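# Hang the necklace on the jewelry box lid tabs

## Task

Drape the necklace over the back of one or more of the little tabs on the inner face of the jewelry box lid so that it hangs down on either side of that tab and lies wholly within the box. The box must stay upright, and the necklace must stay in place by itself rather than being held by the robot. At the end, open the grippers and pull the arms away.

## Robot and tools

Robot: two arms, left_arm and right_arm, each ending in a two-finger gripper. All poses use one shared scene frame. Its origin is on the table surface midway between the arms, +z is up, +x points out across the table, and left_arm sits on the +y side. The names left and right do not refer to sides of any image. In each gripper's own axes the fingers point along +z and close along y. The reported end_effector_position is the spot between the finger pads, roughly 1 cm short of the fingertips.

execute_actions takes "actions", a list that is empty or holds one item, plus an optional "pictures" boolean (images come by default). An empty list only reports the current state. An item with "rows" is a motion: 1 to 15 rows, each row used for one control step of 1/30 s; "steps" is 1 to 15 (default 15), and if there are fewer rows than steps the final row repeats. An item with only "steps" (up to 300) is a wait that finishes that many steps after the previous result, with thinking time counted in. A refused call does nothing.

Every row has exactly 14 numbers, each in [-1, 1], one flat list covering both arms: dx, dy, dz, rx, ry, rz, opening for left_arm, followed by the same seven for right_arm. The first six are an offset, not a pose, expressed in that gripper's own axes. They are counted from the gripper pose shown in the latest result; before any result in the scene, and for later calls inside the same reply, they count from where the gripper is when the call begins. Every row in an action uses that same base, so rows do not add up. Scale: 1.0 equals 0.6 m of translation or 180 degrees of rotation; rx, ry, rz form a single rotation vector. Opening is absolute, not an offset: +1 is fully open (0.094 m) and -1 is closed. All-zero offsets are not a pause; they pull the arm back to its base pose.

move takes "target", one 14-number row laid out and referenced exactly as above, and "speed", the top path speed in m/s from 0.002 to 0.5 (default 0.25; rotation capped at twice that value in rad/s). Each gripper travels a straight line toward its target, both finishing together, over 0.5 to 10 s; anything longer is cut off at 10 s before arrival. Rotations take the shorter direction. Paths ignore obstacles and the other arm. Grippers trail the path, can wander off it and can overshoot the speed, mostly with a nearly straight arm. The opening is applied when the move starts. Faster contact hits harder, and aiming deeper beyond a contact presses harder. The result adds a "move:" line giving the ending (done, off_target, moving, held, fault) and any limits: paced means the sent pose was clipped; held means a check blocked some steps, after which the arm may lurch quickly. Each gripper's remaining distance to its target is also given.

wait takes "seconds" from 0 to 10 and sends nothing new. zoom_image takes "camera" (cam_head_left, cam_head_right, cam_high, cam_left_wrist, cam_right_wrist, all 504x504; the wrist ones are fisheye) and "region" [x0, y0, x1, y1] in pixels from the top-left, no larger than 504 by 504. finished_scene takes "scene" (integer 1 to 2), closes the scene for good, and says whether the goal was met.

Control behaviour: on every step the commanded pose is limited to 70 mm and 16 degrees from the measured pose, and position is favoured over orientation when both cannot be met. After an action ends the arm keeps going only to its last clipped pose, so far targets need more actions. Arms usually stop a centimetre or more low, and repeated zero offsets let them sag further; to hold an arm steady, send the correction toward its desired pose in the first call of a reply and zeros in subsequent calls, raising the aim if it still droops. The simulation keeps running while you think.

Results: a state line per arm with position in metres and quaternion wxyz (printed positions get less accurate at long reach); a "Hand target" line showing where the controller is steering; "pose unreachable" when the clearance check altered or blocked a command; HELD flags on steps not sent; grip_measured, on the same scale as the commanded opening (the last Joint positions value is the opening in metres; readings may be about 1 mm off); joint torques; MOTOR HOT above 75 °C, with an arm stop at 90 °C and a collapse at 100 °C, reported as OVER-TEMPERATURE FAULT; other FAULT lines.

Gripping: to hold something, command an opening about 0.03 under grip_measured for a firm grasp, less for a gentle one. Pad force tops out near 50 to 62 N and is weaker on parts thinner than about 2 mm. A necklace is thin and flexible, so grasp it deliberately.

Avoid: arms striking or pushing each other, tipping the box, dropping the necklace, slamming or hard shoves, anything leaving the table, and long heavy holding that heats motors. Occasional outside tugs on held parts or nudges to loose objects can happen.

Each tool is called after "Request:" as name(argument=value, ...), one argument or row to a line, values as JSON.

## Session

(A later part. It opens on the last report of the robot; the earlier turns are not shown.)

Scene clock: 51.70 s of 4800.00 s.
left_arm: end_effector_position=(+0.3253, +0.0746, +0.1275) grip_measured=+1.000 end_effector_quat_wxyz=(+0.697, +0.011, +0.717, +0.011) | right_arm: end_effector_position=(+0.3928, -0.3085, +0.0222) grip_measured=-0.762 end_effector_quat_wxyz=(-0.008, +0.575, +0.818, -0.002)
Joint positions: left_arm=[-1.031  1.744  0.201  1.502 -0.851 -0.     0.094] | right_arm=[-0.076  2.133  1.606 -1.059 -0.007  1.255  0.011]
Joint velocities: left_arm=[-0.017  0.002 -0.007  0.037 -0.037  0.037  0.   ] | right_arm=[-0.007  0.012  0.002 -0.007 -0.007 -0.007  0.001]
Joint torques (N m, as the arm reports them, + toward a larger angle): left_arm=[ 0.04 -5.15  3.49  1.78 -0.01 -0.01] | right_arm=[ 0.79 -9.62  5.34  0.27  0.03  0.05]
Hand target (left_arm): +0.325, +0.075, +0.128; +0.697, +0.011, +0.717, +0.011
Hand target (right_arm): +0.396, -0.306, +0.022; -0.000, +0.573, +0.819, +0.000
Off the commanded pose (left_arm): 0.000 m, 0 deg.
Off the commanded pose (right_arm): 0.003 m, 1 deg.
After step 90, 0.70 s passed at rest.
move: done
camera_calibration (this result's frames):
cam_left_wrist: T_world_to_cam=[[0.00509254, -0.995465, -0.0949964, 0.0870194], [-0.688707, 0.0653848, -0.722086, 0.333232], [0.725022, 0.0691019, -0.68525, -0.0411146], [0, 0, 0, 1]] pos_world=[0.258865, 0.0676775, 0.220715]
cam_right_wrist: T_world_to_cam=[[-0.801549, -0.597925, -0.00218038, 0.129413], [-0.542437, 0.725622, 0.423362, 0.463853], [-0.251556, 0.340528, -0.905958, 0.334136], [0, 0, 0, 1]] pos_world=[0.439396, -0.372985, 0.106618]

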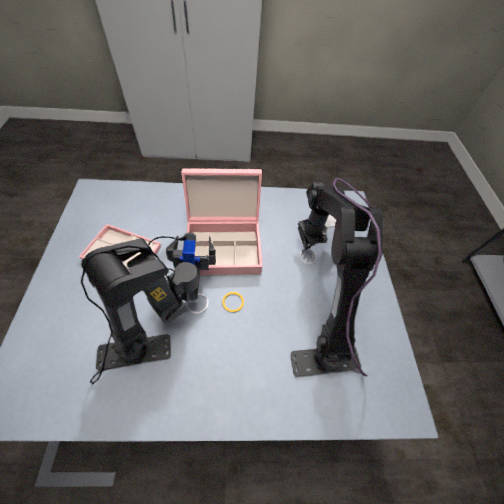

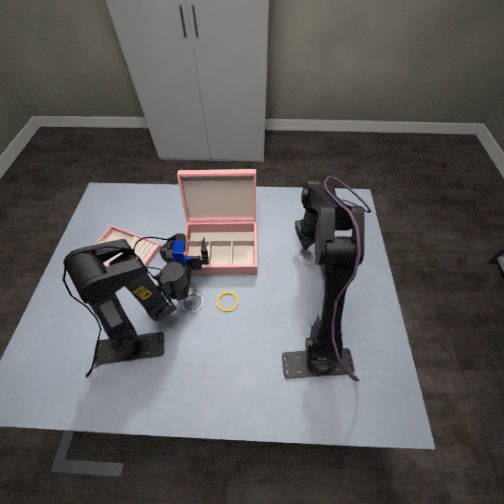

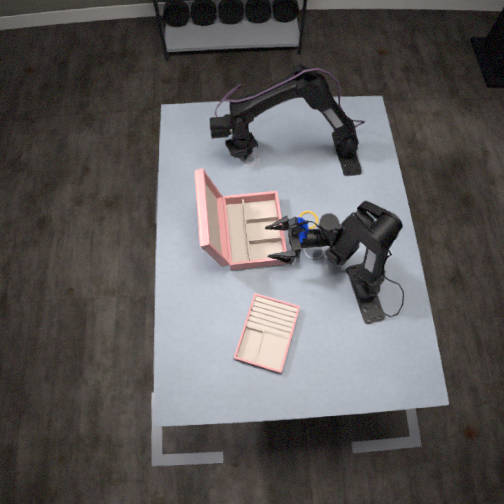

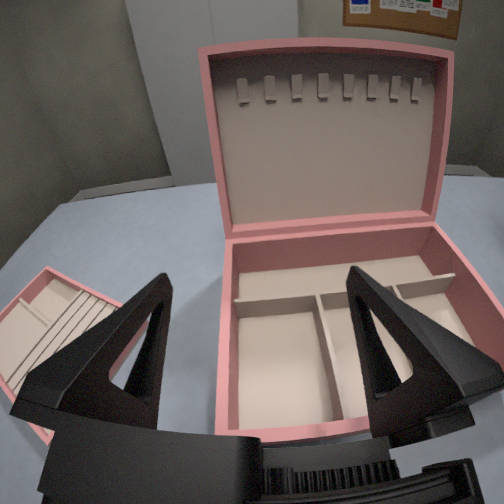

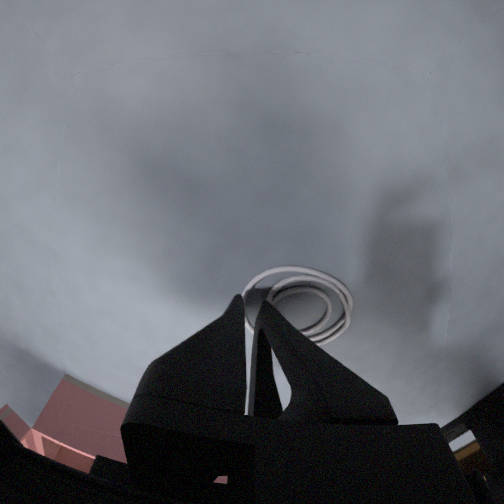

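Request:
move(
  target=[0,0,0,0,0,0,1,0,0.008,0.034,0,0,0,-0.76],
  speed=0.03,
)

Request:
execute_actions(
  actions=[
    {"rows":[[0,0,0,0,0,0,1,0,0,0.012,0,0,0,-1]]},
  ],
)

Scene clock: 54.43 s of 4800.00 s.
left_arm: end_effector_position=(+0.3253, +0.0746, +0.1275) grip_measured=+1.000 end_effector_quat_wxyz=(+0.697, +0.011, +0.717, +0.011) | right_arm: end_effector_position=(+0.3987, -0.3083, +0.0122) grip_measured=-0.762 end_effector_quat_wxyz=(-0.005, +0.575, +0.818, +0.001)
Joint positions: left_arm=[-1.031  1.744  0.201  1.502 -0.851 -0.     0.094] | right_arm=[-0.076  2.159  1.606 -1.025 -0.007  1.255  0.011]
Joint velocities: left_arm=[ 0.002  0.002 -0.017 -0.007 -0.081 -0.022  0.   ] | right_arm=[-0.002  0.012 -0.012 -0.066 -0.037 -0.051  0.   ]
Joint torques (N m, as the arm reports them, + toward a larger angle): left_arm=[-0.02 -5.16  3.49  1.78 -0.02 -0.01] | right_arm=[ 0.37 -8.38  3.97  0.38 -0.03  0.03]
Hand target (left_arm): +0.325, +0.075, +0.128; +0.697, +0.011, +0.717, +0.011
Hand target (right_arm): +0.397, -0.307, +0.002; -0.008, +0.575, +0.818, -0.002
Off the commanded pose (left_arm): 0.000 m, 0 deg.
Off the commanded pose (right_arm): 0.011 m, 0 deg.
move: off_target (right_arm)
camera_calibration (this result's frames):
cam_left_wrist: T_world_to_cam=[[0.00509254, -0.995465, -0.0949964, 0.0870194], [-0.688707, 0.0653848, -0.722086, 0.333232], [0.725022, 0.0691019, -0.68525, -0.0411146], [0, 0, 0, 1]] pos_world=[0.258865, 0.0676775, 0.220715]
cam_right_wrist: T_world_to_cam=[[-0.801502, -0.597923, -0.0090585, 0.134292], [-0.54597, 0.725513, 0.418984, 0.472582], [-0.243948, 0.340762, -0.907948, 0.32356], [0, 0, 0, 1]] pos_world=[0.444583, -0.372825, 0.0969873]

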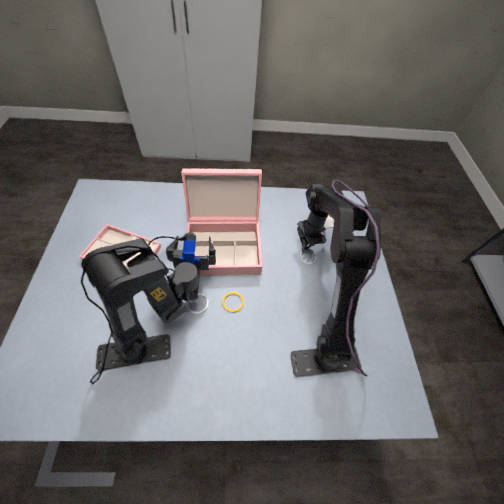

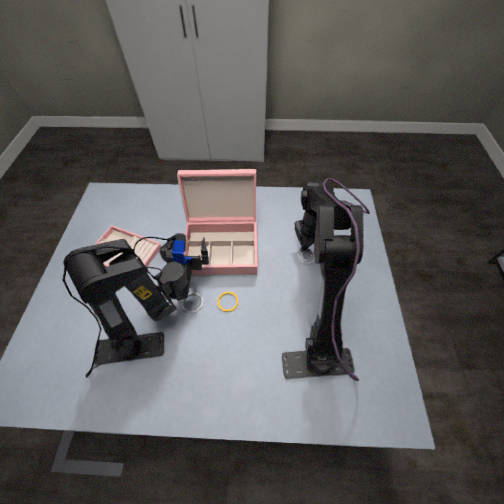

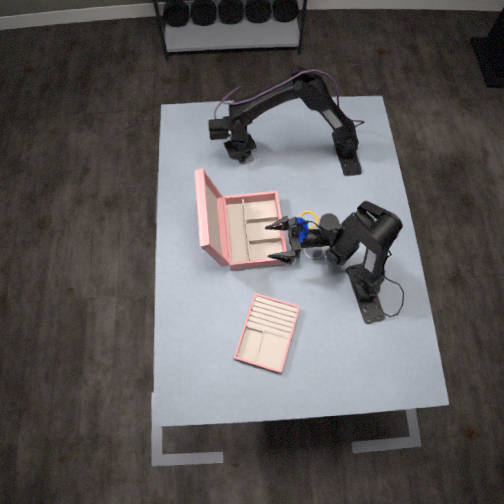

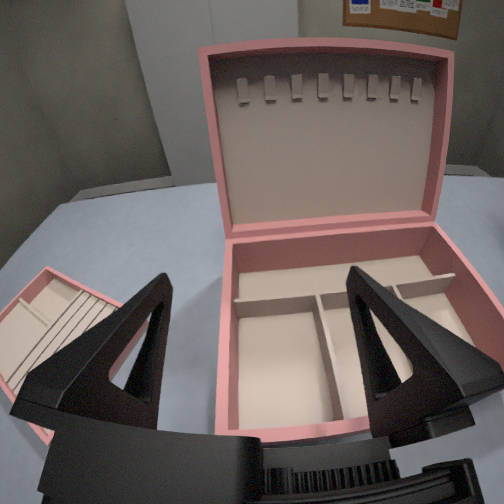

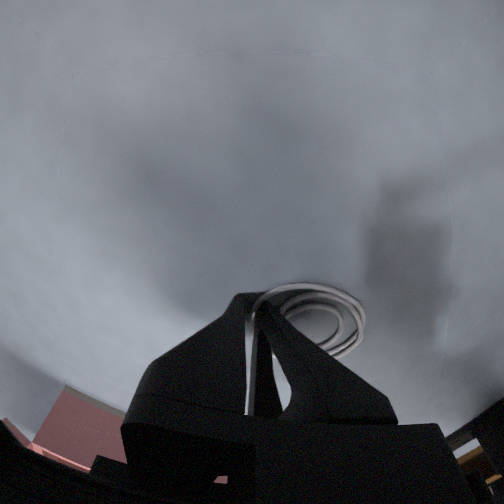

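Scene clock: 54.93 s of 4800.00 s.
left_arm: end_effector_position=(+0.3253, +0.0746, +0.1275) grip_measured=+1.000 end_effector_quat_wxyz=(+0.697, +0.011, +0.717, +0.011) | right_arm: end_effector_position=(+0.4002, -0.3083, +0.0122) grip_measured=-0.979 end_effector_quat_wxyz=(-0.002, +0.575, +0.818, +0.002)
Joint positions: left_arm=[-1.031  1.744  0.201  1.502 -0.851 -0.     0.094] | right_arm=[-0.076  2.159  1.606 -1.019 -0.007  1.255  0.001]
Joint velocities: left_arm=[-0.007 -0.017 -0.002 -0.007 -0.022 -0.007  0.   ] | right_arm=[ 0.007 -0.002  0.002 -0.007  0.007  0.066  0.001]
Joint torques (N m, as the arm reports them, + toward a larger angle): left_arm=[ 0.   -5.15  3.49  1.78 -0.01 -0.01] | right_arm=[ 0.02 -8.81  4.31  0.31 -0.03  0.  ]
Hand target (left_arm): +0.325, +0.075, +0.128; +0.697, +0.011, +0.717, +0.011
Hand target (right_arm): +0.399, -0.308, +0.005; -0.005, +0.575, +0.818, +0.001
Off the commanded pose (left_arm): 0.000 m, 0 deg.
Off the commanded pose (right_arm): 0.007 m, 0 deg.
Steps of this call (steps 1 to 15: all 15 steps of this action). Readings (end_effector_position):
1: left_arm (+0.3253, +0.0746, +0.1275) | right_arm (+0.3990, -0.3083, +0.0122)
2: left_arm (+0.3253, +0.0746, +0.1275) | right_arm (+0.3998, -0.3083, +0.0122)
4: left_arm (+0.3253, +0.0746, +0.1275) | right_arm (+0.4002, -0.3083, +0.0122)
8: left_arm (+0.3253, +0.0746, +0.1275) | right_arm (+0.4002, -0.3083, +0.0122)
15: the state above
camera_calibration (this result's frames):
cam_left_wrist: T_world_to_cam=[[0.00509254, -0.995465, -0.0949964, 0.0870194], [-0.688707, 0.0653848, -0.722086, 0.333232], [0.725022, 0.0691019, -0.68525, -0.0411146], [0, 0, 0, 1]] pos_world=[0.258865, 0.0676775, 0.220715]
cam_right_wrist: T_world_to_cam=[[-0.801432, -0.597921, -0.0140604, 0.135569], [-0.548517, 0.725434, 0.415782, 0.474414], [-0.238405, 0.340933, -0.909356, 0.321758], [0, 0, 0, 1]] pos_world=[0.445582, -0.372795, 0.097246]

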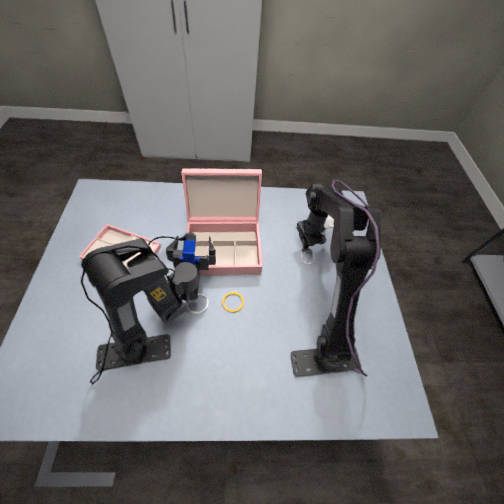

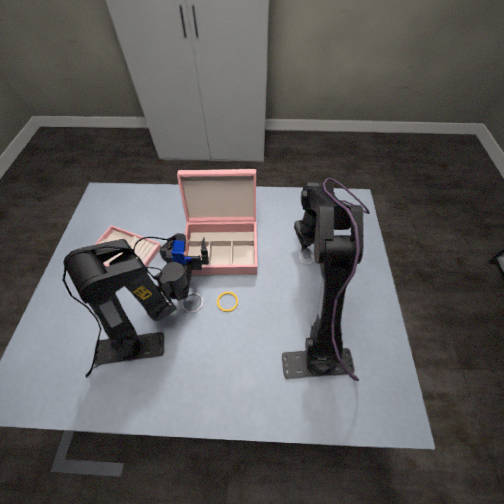

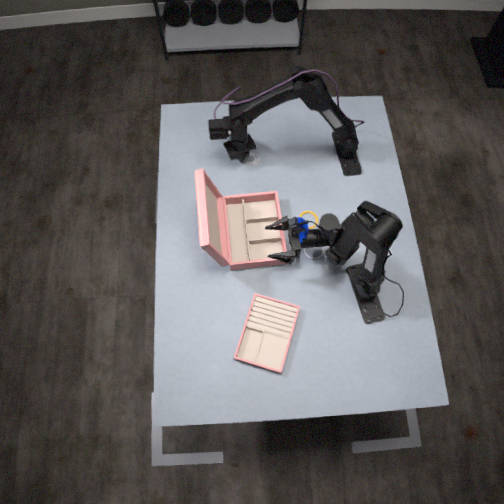

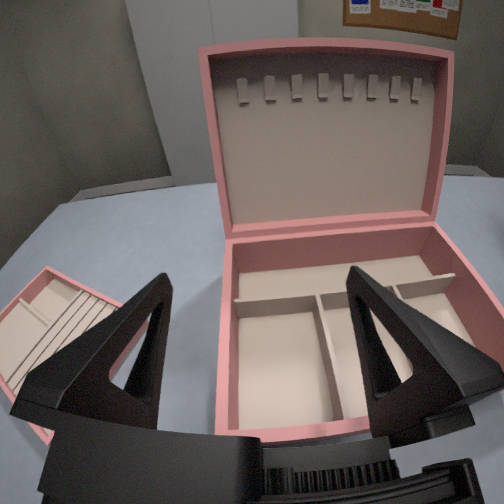

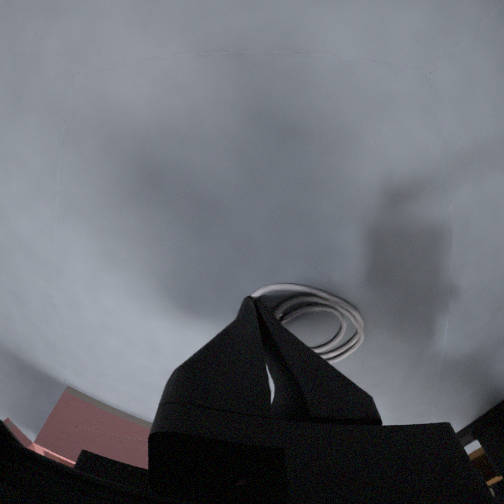

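Possibly something held (-0.979). Lift a bit.

Request:
move(
  target=[0,0,0,0,0,0,1,0,0,-0.08,0,0,0,-1],
  speed=0.04,
)

Scene clock: 57.67 s of 4800.00 s.
left_arm: end_effector_position=(+0.3253, +0.0746, +0.1275) grip_measured=+1.000 end_effector_quat_wxyz=(+0.697, +0.011, +0.717, +0.011) | right_arm: end_effector_position=(+0.3950, -0.3085, +0.0419) grip_measured=-0.979 end_effector_quat_wxyz=(-0.017, +0.575, +0.818, -0.008)
Joint positions: left_arm=[-1.031  1.744  0.201  1.502 -0.851 -0.     0.094] | right_arm=[-0.076  2.143  1.702 -1.166 -0.007  1.255  0.001]
Joint velocities: left_arm=[ 0.007 -0.007 -0.002  0.022 -0.007 -0.037  0.   ] | right_arm=[ 0.002 -0.007  0.002  0.022 -0.037 -0.037  0.001]
Joint torques (N m, as the arm reports them, + toward a larger angle): left_arm=[ 0.01 -5.14  3.47  1.8  -0.01 -0.01] | right_arm=[ -0.18 -11.69   7.5   -0.03  -0.03  -0.02]
Hand target (left_arm): +0.325, +0.075, +0.128; +0.697, +0.011, +0.717, +0.011
Hand target (right_arm): +0.400, -0.309, +0.060; -0.002, +0.575, +0.818, +0.002
Off the commanded pose (left_arm): 0.000 m, 0 deg.
Off the commanded pose (right_arm): 0.019 m, 2 deg.
move: off_target (right_arm)
camera_calibration (this result's frames):
cam_left_wrist: T_world_to_cam=[[0.00509254, -0.995465, -0.0949964, 0.0870194], [-0.688707, 0.0653848, -0.722086, 0.333232], [0.725022, 0.0691019, -0.68525, -0.0411146], [0, 0, 0, 1]] pos_world=[0.258865, 0.0676775, 0.220715]
cam_right_wrist: T_world_to_cam=[[-0.801409, -0.59792, 0.0153271, 0.13041], [-0.53328, 0.725904, 0.43437, 0.45261], [-0.270844, 0.339934, -0.900604, 0.359741], [0, 0, 0, 1]] pos_world=[0.443313, -0.372864, 0.125386]

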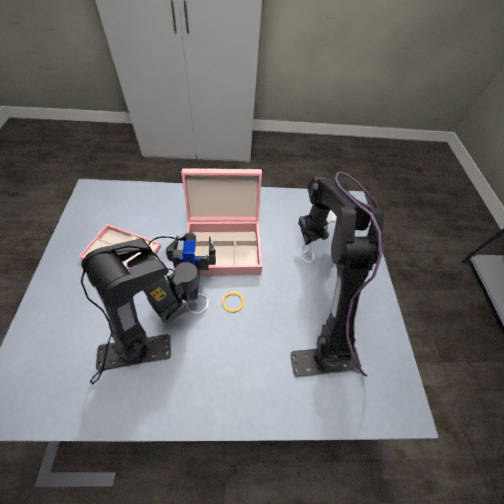

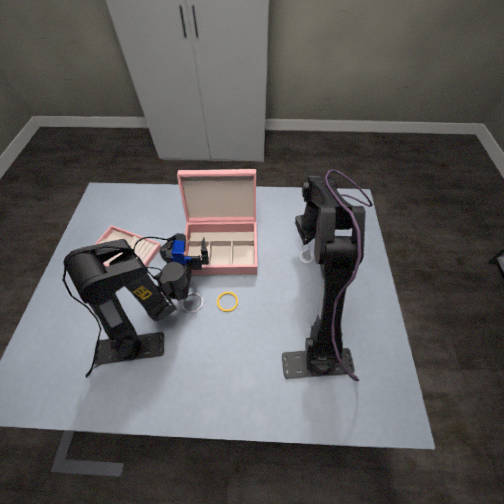

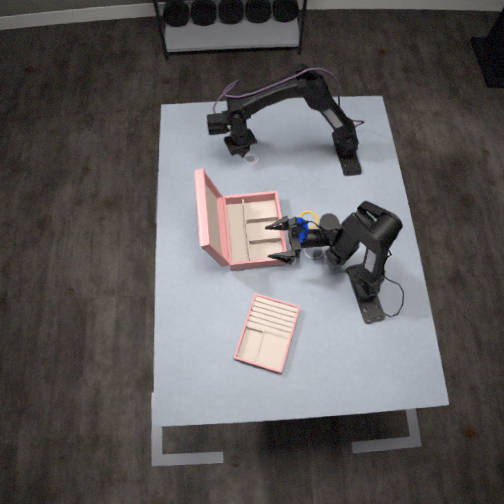

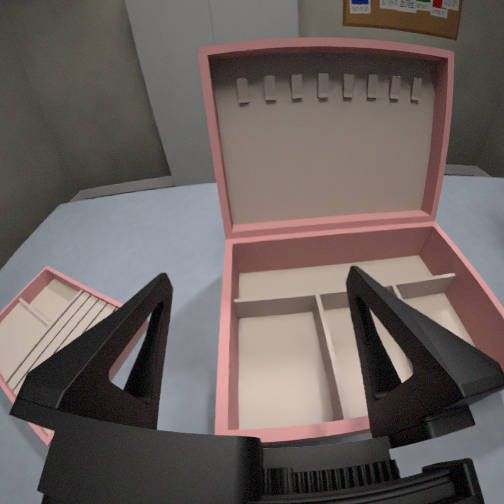

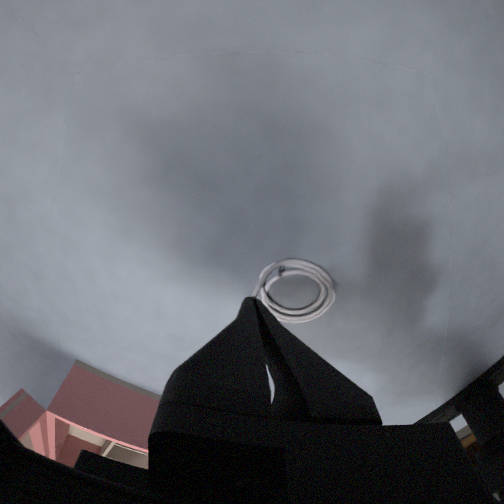

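Request:
move(
  target=[0,0,0,0,0,0,1,0.1,0.01,-0.45,-0.494,-0.087,0.087,-1],
  speed=0.08,
)

Request:
zoom_image(
  camera="cam_head_left",
  region=[240, 130, 400, 290],
)

Scene clock: 70.43 s of 4800.00 s.
left_arm: end_effector_position=(+0.3253, +0.0746, +0.1275) grip_measured=+1.000 end_effector_quat_wxyz=(+0.697, +0.011, +0.717, +0.011) | right_arm: end_effector_position=(+0.3959, -0.2546, +0.3033) grip_measured=-0.980 end_effector_quat_wxyz=(+0.479, +0.526, +0.516, +0.477)
Joint positions: left_arm=[-1.031  1.744  0.201  1.502 -0.851 -0.     0.094] | right_arm=[0.194 1.161 0.78  0.29  0.311 1.606 0.001]
Joint velocities: left_arm=[-0.007 -0.012  0.007  0.051 -0.037  0.037  0.   ] | right_arm=[-0.012  0.017 -0.002  0.066 -0.022 -0.007  0.001]
Joint torques (N m, as the arm reports them, + toward a larger angle): left_arm=[ 0.04 -5.15  3.46  1.79 -0.01  0.  ] | right_arm=[ 0.99 -5.08  6.41  1.65  0.17 -0.06]
Hand target (left_arm): +0.325, +0.075, +0.128; +0.697, +0.011, +0.717, +0.011
Hand target (right_arm): +0.391, -0.254, +0.315; +0.488, +0.518, +0.505, +0.488
Off the commanded pose (left_arm): 0.000 m, 0 deg.
Off the commanded pose (right_arm): 0.011 m, 3 deg.
move: off_target (right_arm; path cut at 10 s)
camera_calibration (this result's frames):
cam_left_wrist: T_world_to_cam=[[0.00509254, -0.995465, -0.0949964, 0.0870194], [-0.688707, 0.0653848, -0.722086, 0.333232], [0.725022, 0.0691019, -0.68525, -0.0411146], [0, 0, 0, 1]] pos_world=[0.258865, 0.0676775, 0.220715]
cam_right_wrist: T_world_to_cam=[[-0.0755647, -0.282504, -0.956285, 0.247051], [-0.421234, 0.878297, -0.226179, 0.495253], [0.903799, 0.385729, -0.185368, -0.0932337], [0, 0, 0, 1]] pos_world=[0.31155, -0.329223, 0.330985]

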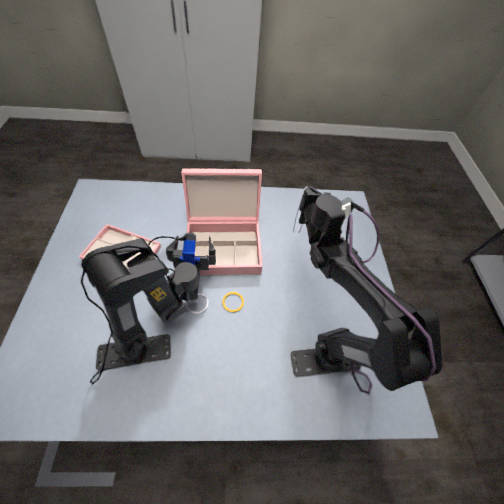

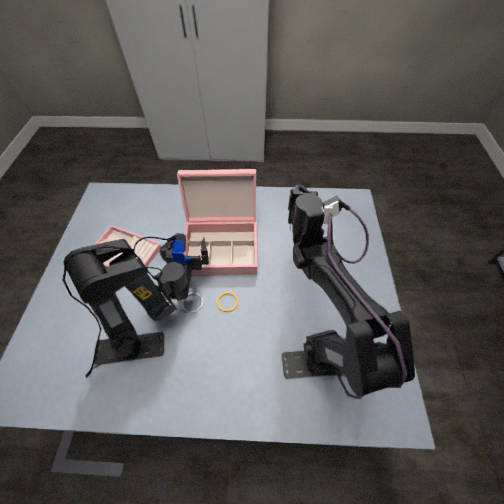

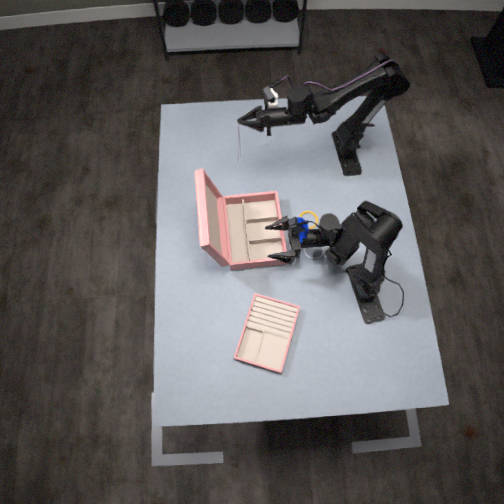

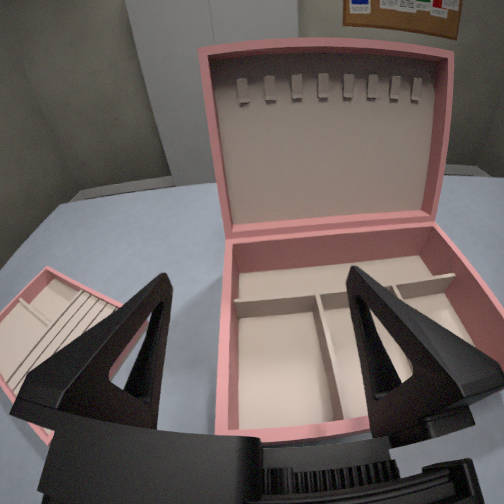

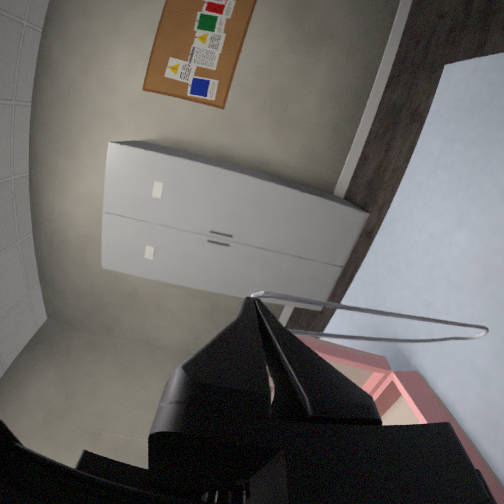

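Region (240, 130, 400, 290) of cam_head_left's 504x504 image, scaled by 3.150, with more detail than that image has.

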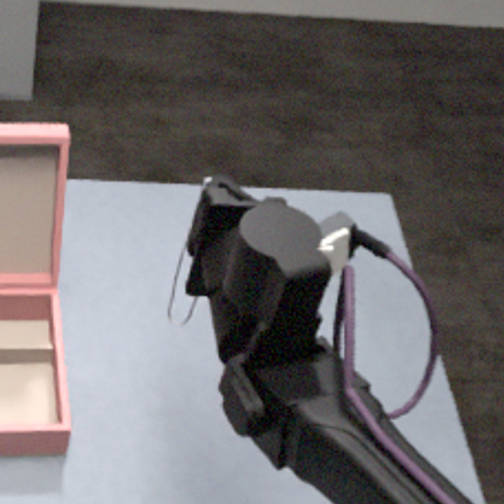

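Request:
move(
  target=[0,0,0,0,0,0,1,0.325,0.02,0.03,0,0,0,-1],
  speed=0.1,
)

Request:
move(
  target=[0,0,0,0,0,0,1,0,-0.15,0.05,-0.01,0,0,-1],
  speed=0.08,
)

Request:
zoom_image(
  camera="cam_right_wrist",
  region=[130, 130, 430, 400],
)

Request:
zoom_image(
  camera="cam_left_wrist",
  region=[200, 20, 480, 240],
)

Scene clock: 76.60 s of 4800.00 s.
left_arm: end_effector_position=(+0.3253, +0.0746, +0.1275) grip_measured=+1.000 end_effector_quat_wxyz=(+0.697, +0.011, +0.717, +0.011) | right_arm: end_effector_position=(+0.4144, -0.0611, +0.3055) grip_measured=-0.980 end_effector_quat_wxyz=(+0.477, +0.523, +0.523, +0.474)
Joint positions: left_arm=[-1.031  1.744  0.201  1.502 -0.851 -0.     0.094] | right_arm=[0.715 1.648 1.21  0.298 0.82  1.67  0.001]
Joint velocities: left_arm=[ 0.002 -0.017 -0.002 -0.081 -0.022  0.022  0.   ] | right_arm=[-0.002 -0.002 -0.017 -0.022 -0.066 -0.022 -0.   ]
Joint torques (N m, as the arm reports them, + toward a larger angle): left_arm=[ 0.01 -5.17  3.44  1.79 -0.02 -0.02] | right_arm=[ 0.66 -6.32  9.    1.22  0.22  0.01]
Hand target (left_arm): +0.325, +0.075, +0.128; +0.697, +0.011, +0.717, +0.011
Hand target (right_arm): +0.415, -0.058, +0.314; +0.479, +0.526, +0.516, +0.477
Off the commanded pose (left_arm): 0.000 m, 0 deg.
Off the commanded pose (right_arm): 0.010 m, 1 deg.
move: done
camera_calibration (this result's frames):
cam_left_wrist: T_world_to_cam=[[0.00509254, -0.995465, -0.0949964, 0.0870194], [-0.688707, 0.0653848, -0.722086, 0.333232], [0.725022, 0.0691019, -0.68525, -0.0411146], [0, 0, 0, 1]] pos_world=[0.258865, 0.0676775, 0.220715]
cam_right_wrist: T_world_to_cam=[[-0.0809661, -0.293645, -0.952479, 0.305565], [-0.431875, 0.871586, -0.231994, 0.339388], [0.898292, 0.392569, -0.197387, -0.177827], [0, 0, 0, 1]] pos_world=[0.331054, -0.136269, 0.33468]

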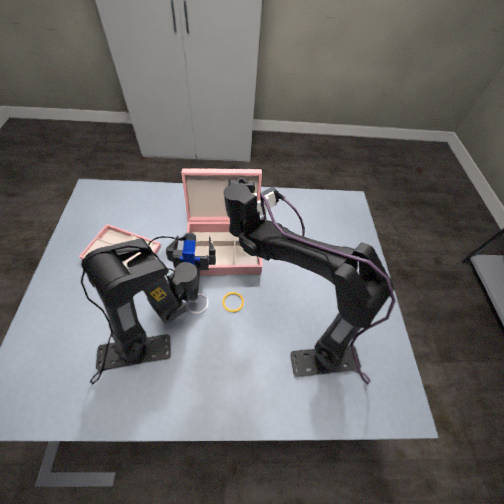

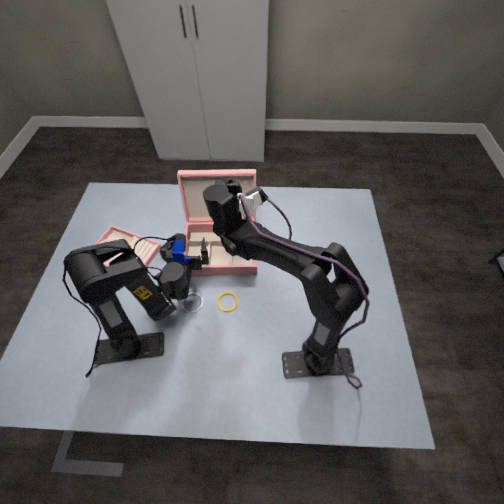

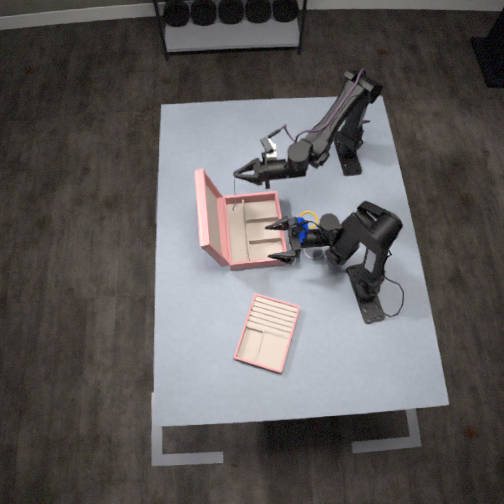

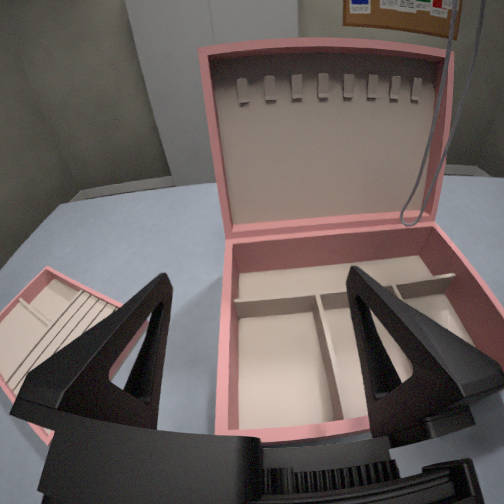

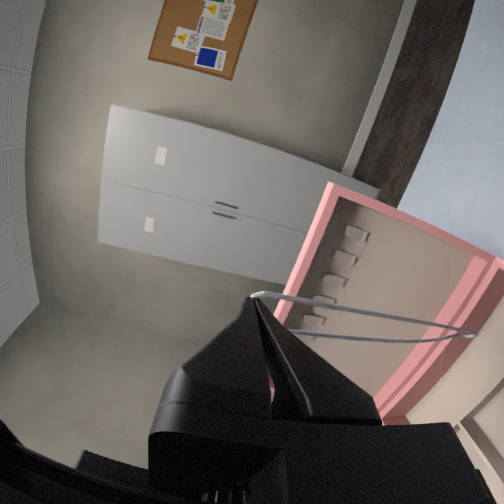

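Scene clock: 78.37 s of 4800.00 s.
left_arm: end_effector_position=(+0.3253, +0.0746, +0.1275) grip_measured=+1.000 end_effector_quat_wxyz=(+0.697, +0.011, +0.717, +0.011) | right_arm: end_effector_position=(+0.4328, -0.0576, +0.2126) grip_measured=-0.980 end_effector_quat_wxyz=(+0.481, +0.519, +0.516, +0.483)
Joint positions: left_arm=[-1.031  1.744  0.201  1.502 -0.851 -0.     0.094] | right_arm=[0.685 1.848 1.02  0.727 0.792 1.648 0.001]
Joint velocities: left_arm=[ 0.012  0.002  0.002 -0.051  0.066  0.037  0.   ] | right_arm=[-0.037 -0.007 -0.007 -0.007 -0.022 -0.051  0.001]
Joint torques (N m, as the arm reports them, + toward a larger angle): left_arm=[ 0.05 -5.18  3.47  1.79 -0.02 -0.01] | right_arm=[-0.97 -7.45  5.63  1.48 -0.07 -0.13]
Hand target (left_arm): +0.325, +0.075, +0.128; +0.697, +0.011, +0.717, +0.011
Hand target (right_arm): +0.436, -0.061, +0.212; +0.485, +0.516, +0.516, +0.482
Off the commanded pose (left_arm): 0.000 m, 0 deg.
Off the commanded pose (right_arm): 0.005 m, 1 deg.
move: done
camera_calibration (this result's frames):
cam_left_wrist: T_world_to_cam=[[0.00509254, -0.995465, -0.0949964, 0.0870194], [-0.688707, 0.0653848, -0.722086, 0.333232], [0.725022, 0.0691019, -0.68525, -0.0411146], [0, 0, 0, 1]] pos_world=[0.258865, 0.0676775, 0.220715]
cam_right_wrist: T_world_to_cam=[[-0.0578743, -0.285554, -0.956614, 0.210964], [-0.426308, 0.87353, -0.234962, 0.321081], [0.902725, 0.394214, -0.172289, -0.221202], [0, 0, 0, 1]] pos_world=[0.348773, -0.133031, 0.239142]

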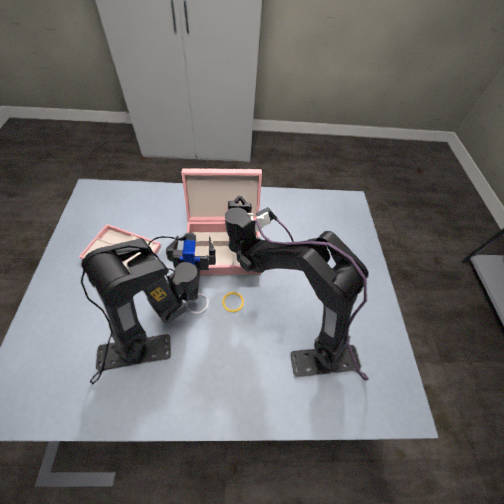

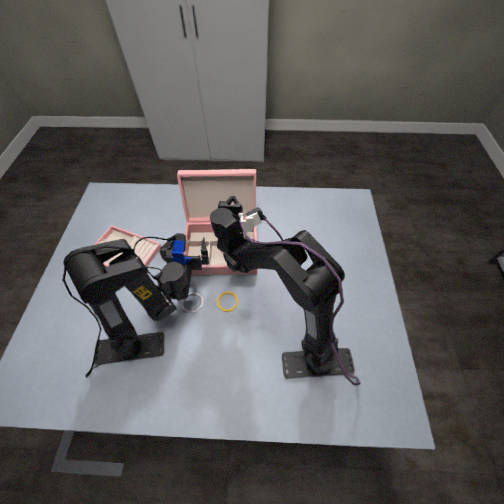

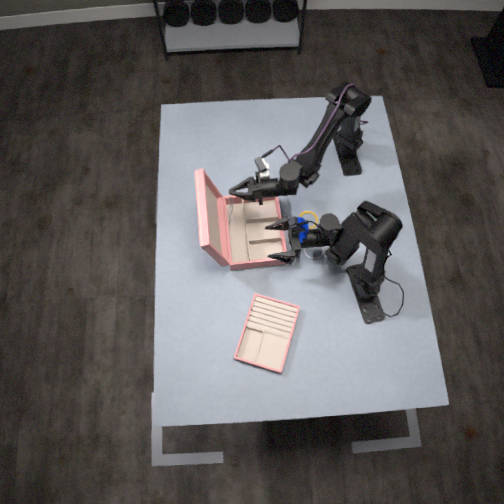

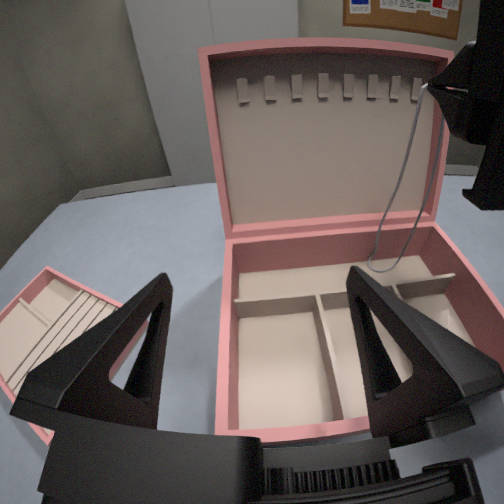

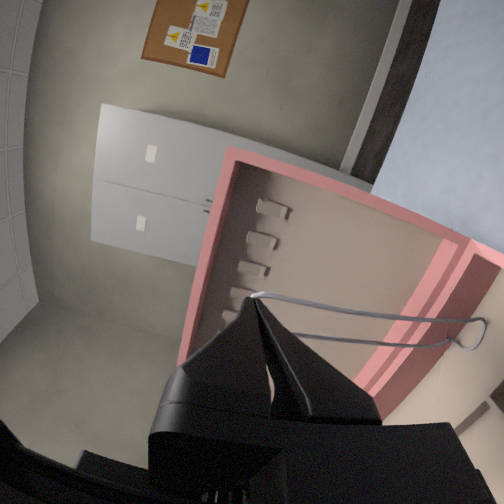

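Region (130, 130, 430, 400) of cam_right_wrist's 504x504 image, scaled by 1.680, with more detail than that image has; it fills the top 454 rows of this view, and the rest is white.

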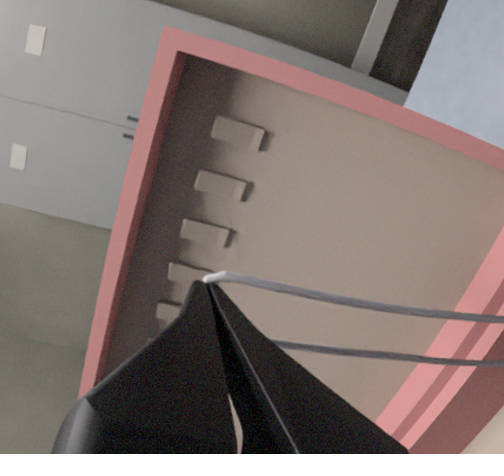

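Region (200, 20, 480, 240) of cam_left_wrist's 504x504 image, scaled by 1.800, with more detail than that image has; it fills the top 396 rows of this view, and the rest is white.

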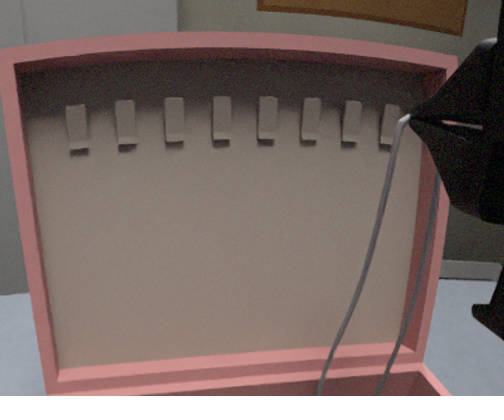

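Request:
move(
  target=[0,0,0,0,0,0,1,0.021,0.034,0.088,0,0,0,-1],
  speed=0.04,
)

Request:
zoom_image(
  camera="cam_right_wrist",
  region=[150, 180, 370, 380],
)

Request:
zoom_image(
  camera="cam_left_wrist",
  region=[300, 30, 460, 150],
)

Scene clock: 85.43 s of 4800.00 s.
left_arm: end_effector_position=(+0.3253, +0.0746, +0.1275) grip_measured=+1.000 end_effector_quat_wxyz=(+0.697, +0.011, +0.717, +0.011) | right_arm: end_effector_position=(+0.4802, -0.0452, +0.2235) grip_measured=-0.980 end_effector_quat_wxyz=(+0.479, +0.521, +0.515, +0.483)
Joint positions: left_arm=[-1.031  1.744  0.201  1.502 -0.851 -0.     0.094] | right_arm=[0.625 1.969 1.24  0.629 0.733 1.648 0.001]
Joint velocities: left_arm=[ 0.012  0.002 -0.007  0.037 -0.022  0.037  0.   ] | right_arm=[-0.022 -0.002  0.007 -0.051 -0.007 -0.037  0.   ]
Joint torques (N m, as the arm reports them, + toward a larger angle): left_arm=[-0.02 -5.19  3.48  1.78 -0.02 -0.01] | right_arm=[-0.9  -8.33  8.49  1.24 -0.11 -0.09]
Hand target (left_arm): +0.325, +0.075, +0.128; +0.697, +0.011, +0.717, +0.011
Hand target (right_arm): +0.487, -0.045, +0.229; +0.481, +0.519, +0.515, +0.483
Off the commanded pose (left_arm): 0.000 m, 0 deg.
Off the commanded pose (right_arm): 0.009 m, 0 deg.
move: done
camera_calibration (this result's frames):
cam_left_wrist: T_world_to_cam=[[0.00509254, -0.995465, -0.0949964, 0.0870194], [-0.688707, 0.0653848, -0.722086, 0.333232], [0.725022, 0.0691019, -0.68525, -0.0411146], [0, 0, 0, 1]] pos_world=[0.258865, 0.0676775, 0.220715]
cam_right_wrist: T_world_to_cam=[[-0.060798, -0.280461, -0.957938, 0.229558], [-0.426041, 0.875191, -0.229195, 0.331673], [0.902659, 0.394186, -0.172698, -0.266883], [0, 0, 0, 1]] pos_world=[0.396167, -0.120694, 0.24983]

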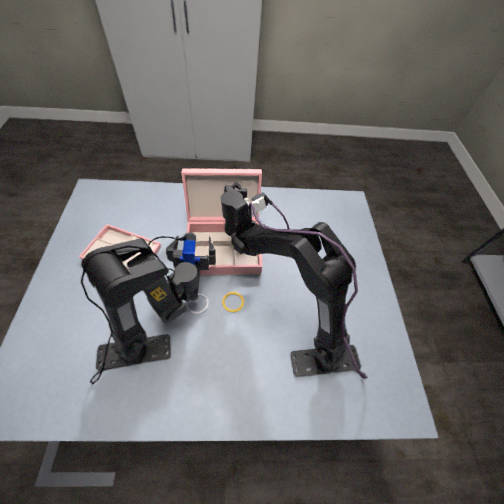

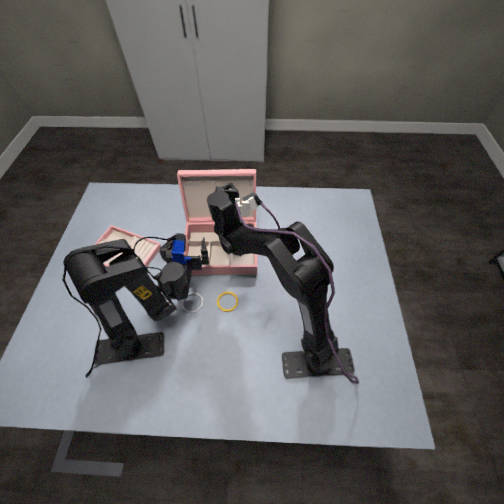

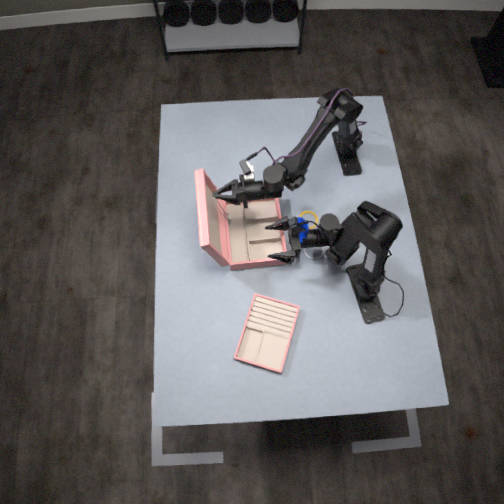

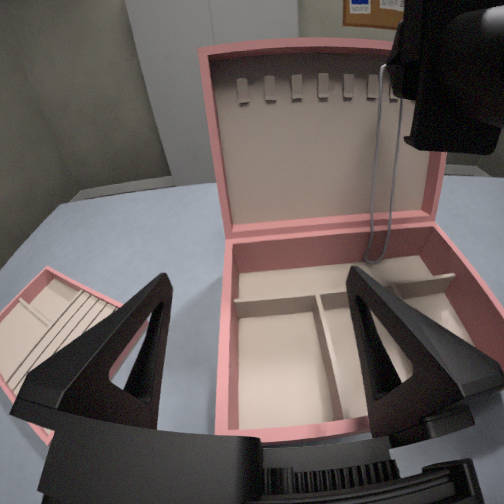

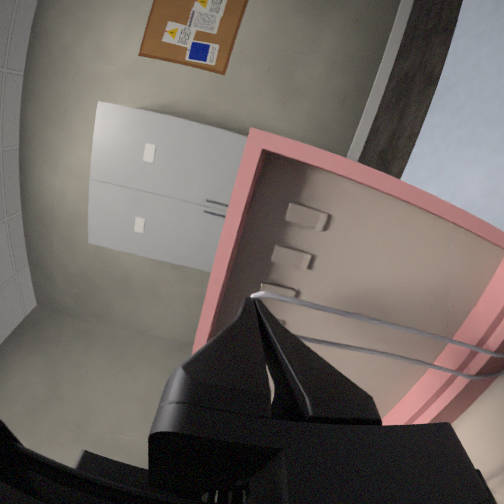

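Region (150, 180, 370, 380) of cam_right_wrist's 504x504 image, scaled by 2.291, with more detail than that image has; it fills the top 458 rows of this view, and the rest is white.

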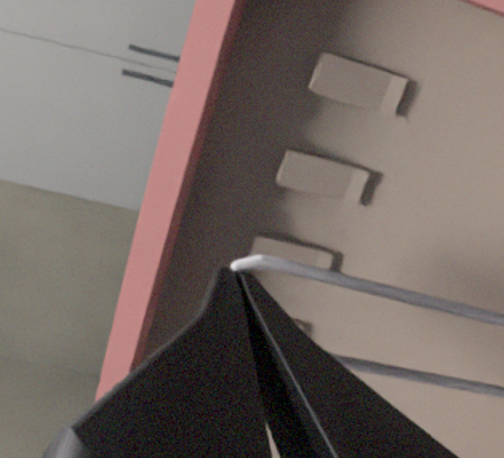

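Region (300, 30, 460, 150) of cam_left_wrist's 504x504 image, scaled by 3.150, with more detail than that image has; it fills the top 378 rows of this view, and the rest is white.

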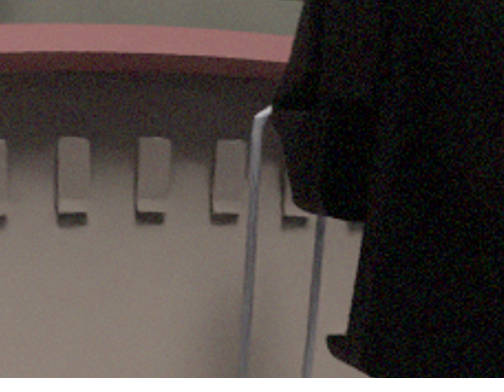

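Request:
move(
  target=[0,0,0,0,0,0,1,0,0.014,0.042,0,0,0,-1],
  speed=0.02,
)

Request:
zoom_image(
  camera="cam_right_wrist",
  region=[150, 180, 370, 380],
)

Request:
zoom_image(
  camera="cam_left_wrist",
  region=[300, 30, 460, 150],
)

Scene clock: 93.40 s of 4800.00 s.
left_arm: end_effector_position=(+0.3253, +0.0746, +0.1275) grip_measured=+1.000 end_effector_quat_wxyz=(+0.697, +0.011, +0.717, +0.011) | right_arm: end_effector_position=(+0.4991, -0.0448, +0.2234) grip_measured=-0.980 end_effector_quat_wxyz=(+0.478, +0.523, +0.516, +0.481)
Joint positions: left_arm=[-1.031  1.744  0.201  1.502 -0.851 -0.     0.094] | right_arm=[0.596 2.016 1.315 0.597 0.704 1.648 0.001]
Joint velocities: left_arm=[-0.012 -0.002 -0.007  0.007 -0.066  0.037  0.   ] | right_arm=[ 0.002  0.017  0.002 -0.081  0.066  0.022 -0.001]
Joint torques (N m, as the arm reports them, + toward a larger angle): left_arm=[ 0.02 -5.19  3.48  1.8  -0.01 -0.02] | right_arm=[-0.93 -8.85  8.6   1.26 -0.09 -0.05]
Hand target (left_arm): +0.325, +0.075, +0.128; +0.697, +0.011, +0.717, +0.011
Hand target (right_arm): +0.506, -0.045, +0.230; +0.479, +0.521, +0.515, +0.483
Off the commanded pose (left_arm): 0.000 m, 0 deg.
Off the commanded pose (right_arm): 0.010 m, 0 deg.
After step 150, 1.40 s passed at rest.
move: done
camera_calibration (this result's frames):
cam_left_wrist: T_world_to_cam=[[0.00509254, -0.995465, -0.0949964, 0.0870194], [-0.688707, 0.0653848, -0.722086, 0.333232], [0.725022, 0.0691019, -0.68525, -0.0411146], [0, 0, 0, 1]] pos_world=[0.258865, 0.0676775, 0.220715]
cam_right_wrist: T_world_to_cam=[[-0.0656959, -0.281001, -0.957456, 0.233098], [-0.427069, 0.875123, -0.227534, 0.339429], [0.901829, 0.393952, -0.177499, -0.282639], [0, 0, 0, 1]] pos_world=[0.415165, -0.120196, 0.250244]

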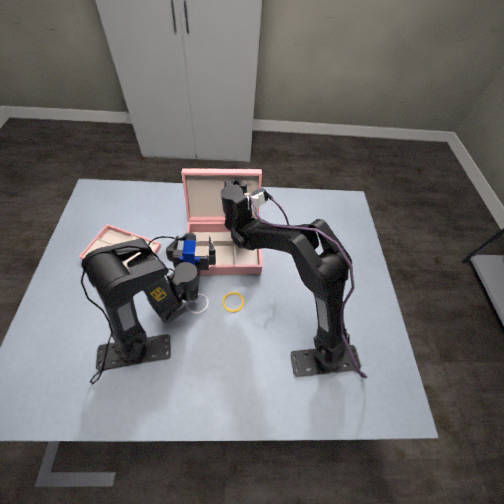

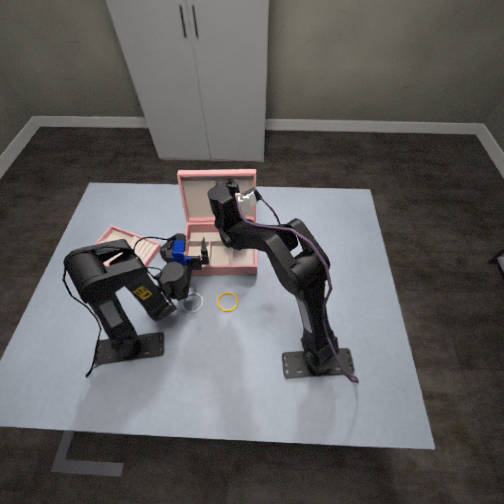

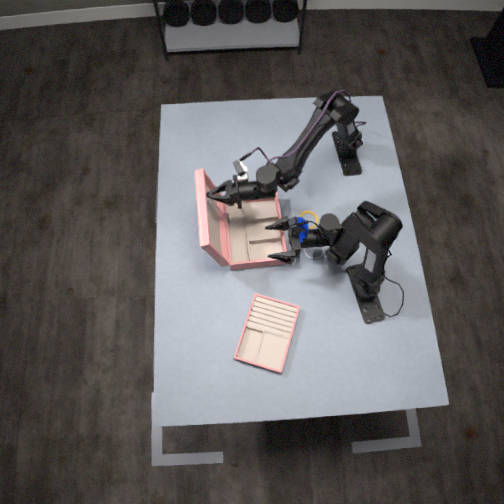

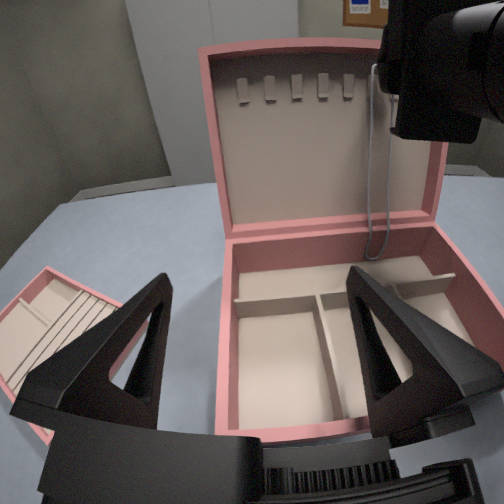

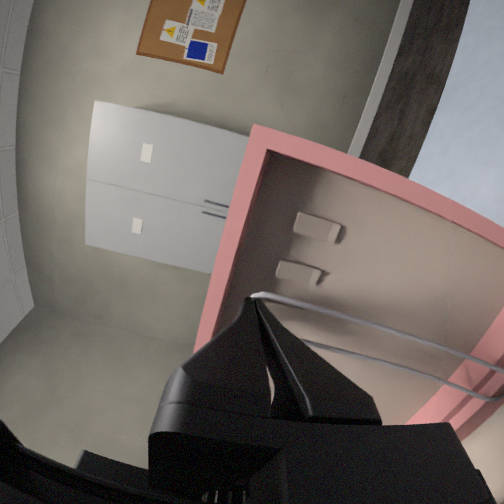

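Region (150, 180, 370, 380) of cam_right_wrist's 504x504 image, scaled by 2.291, with more detail than that image has; it fills the top 458 rows of this view, and the rest is white.

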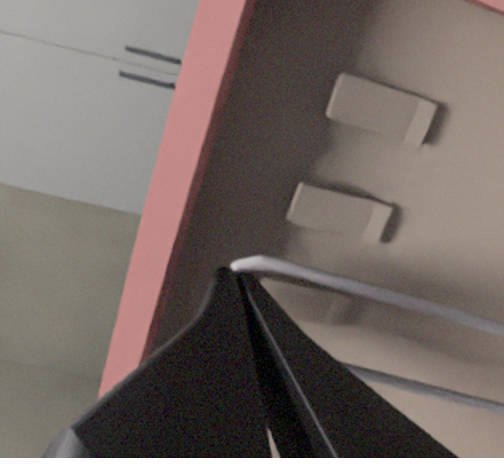

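Region (300, 30, 460, 150) of cam_left_wrist's 504x504 image, scaled by 3.150, with more detail than that image has; it fills the top 378 rows of this view, and the rest is white.

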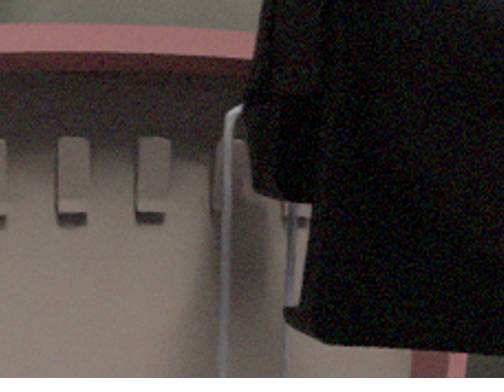

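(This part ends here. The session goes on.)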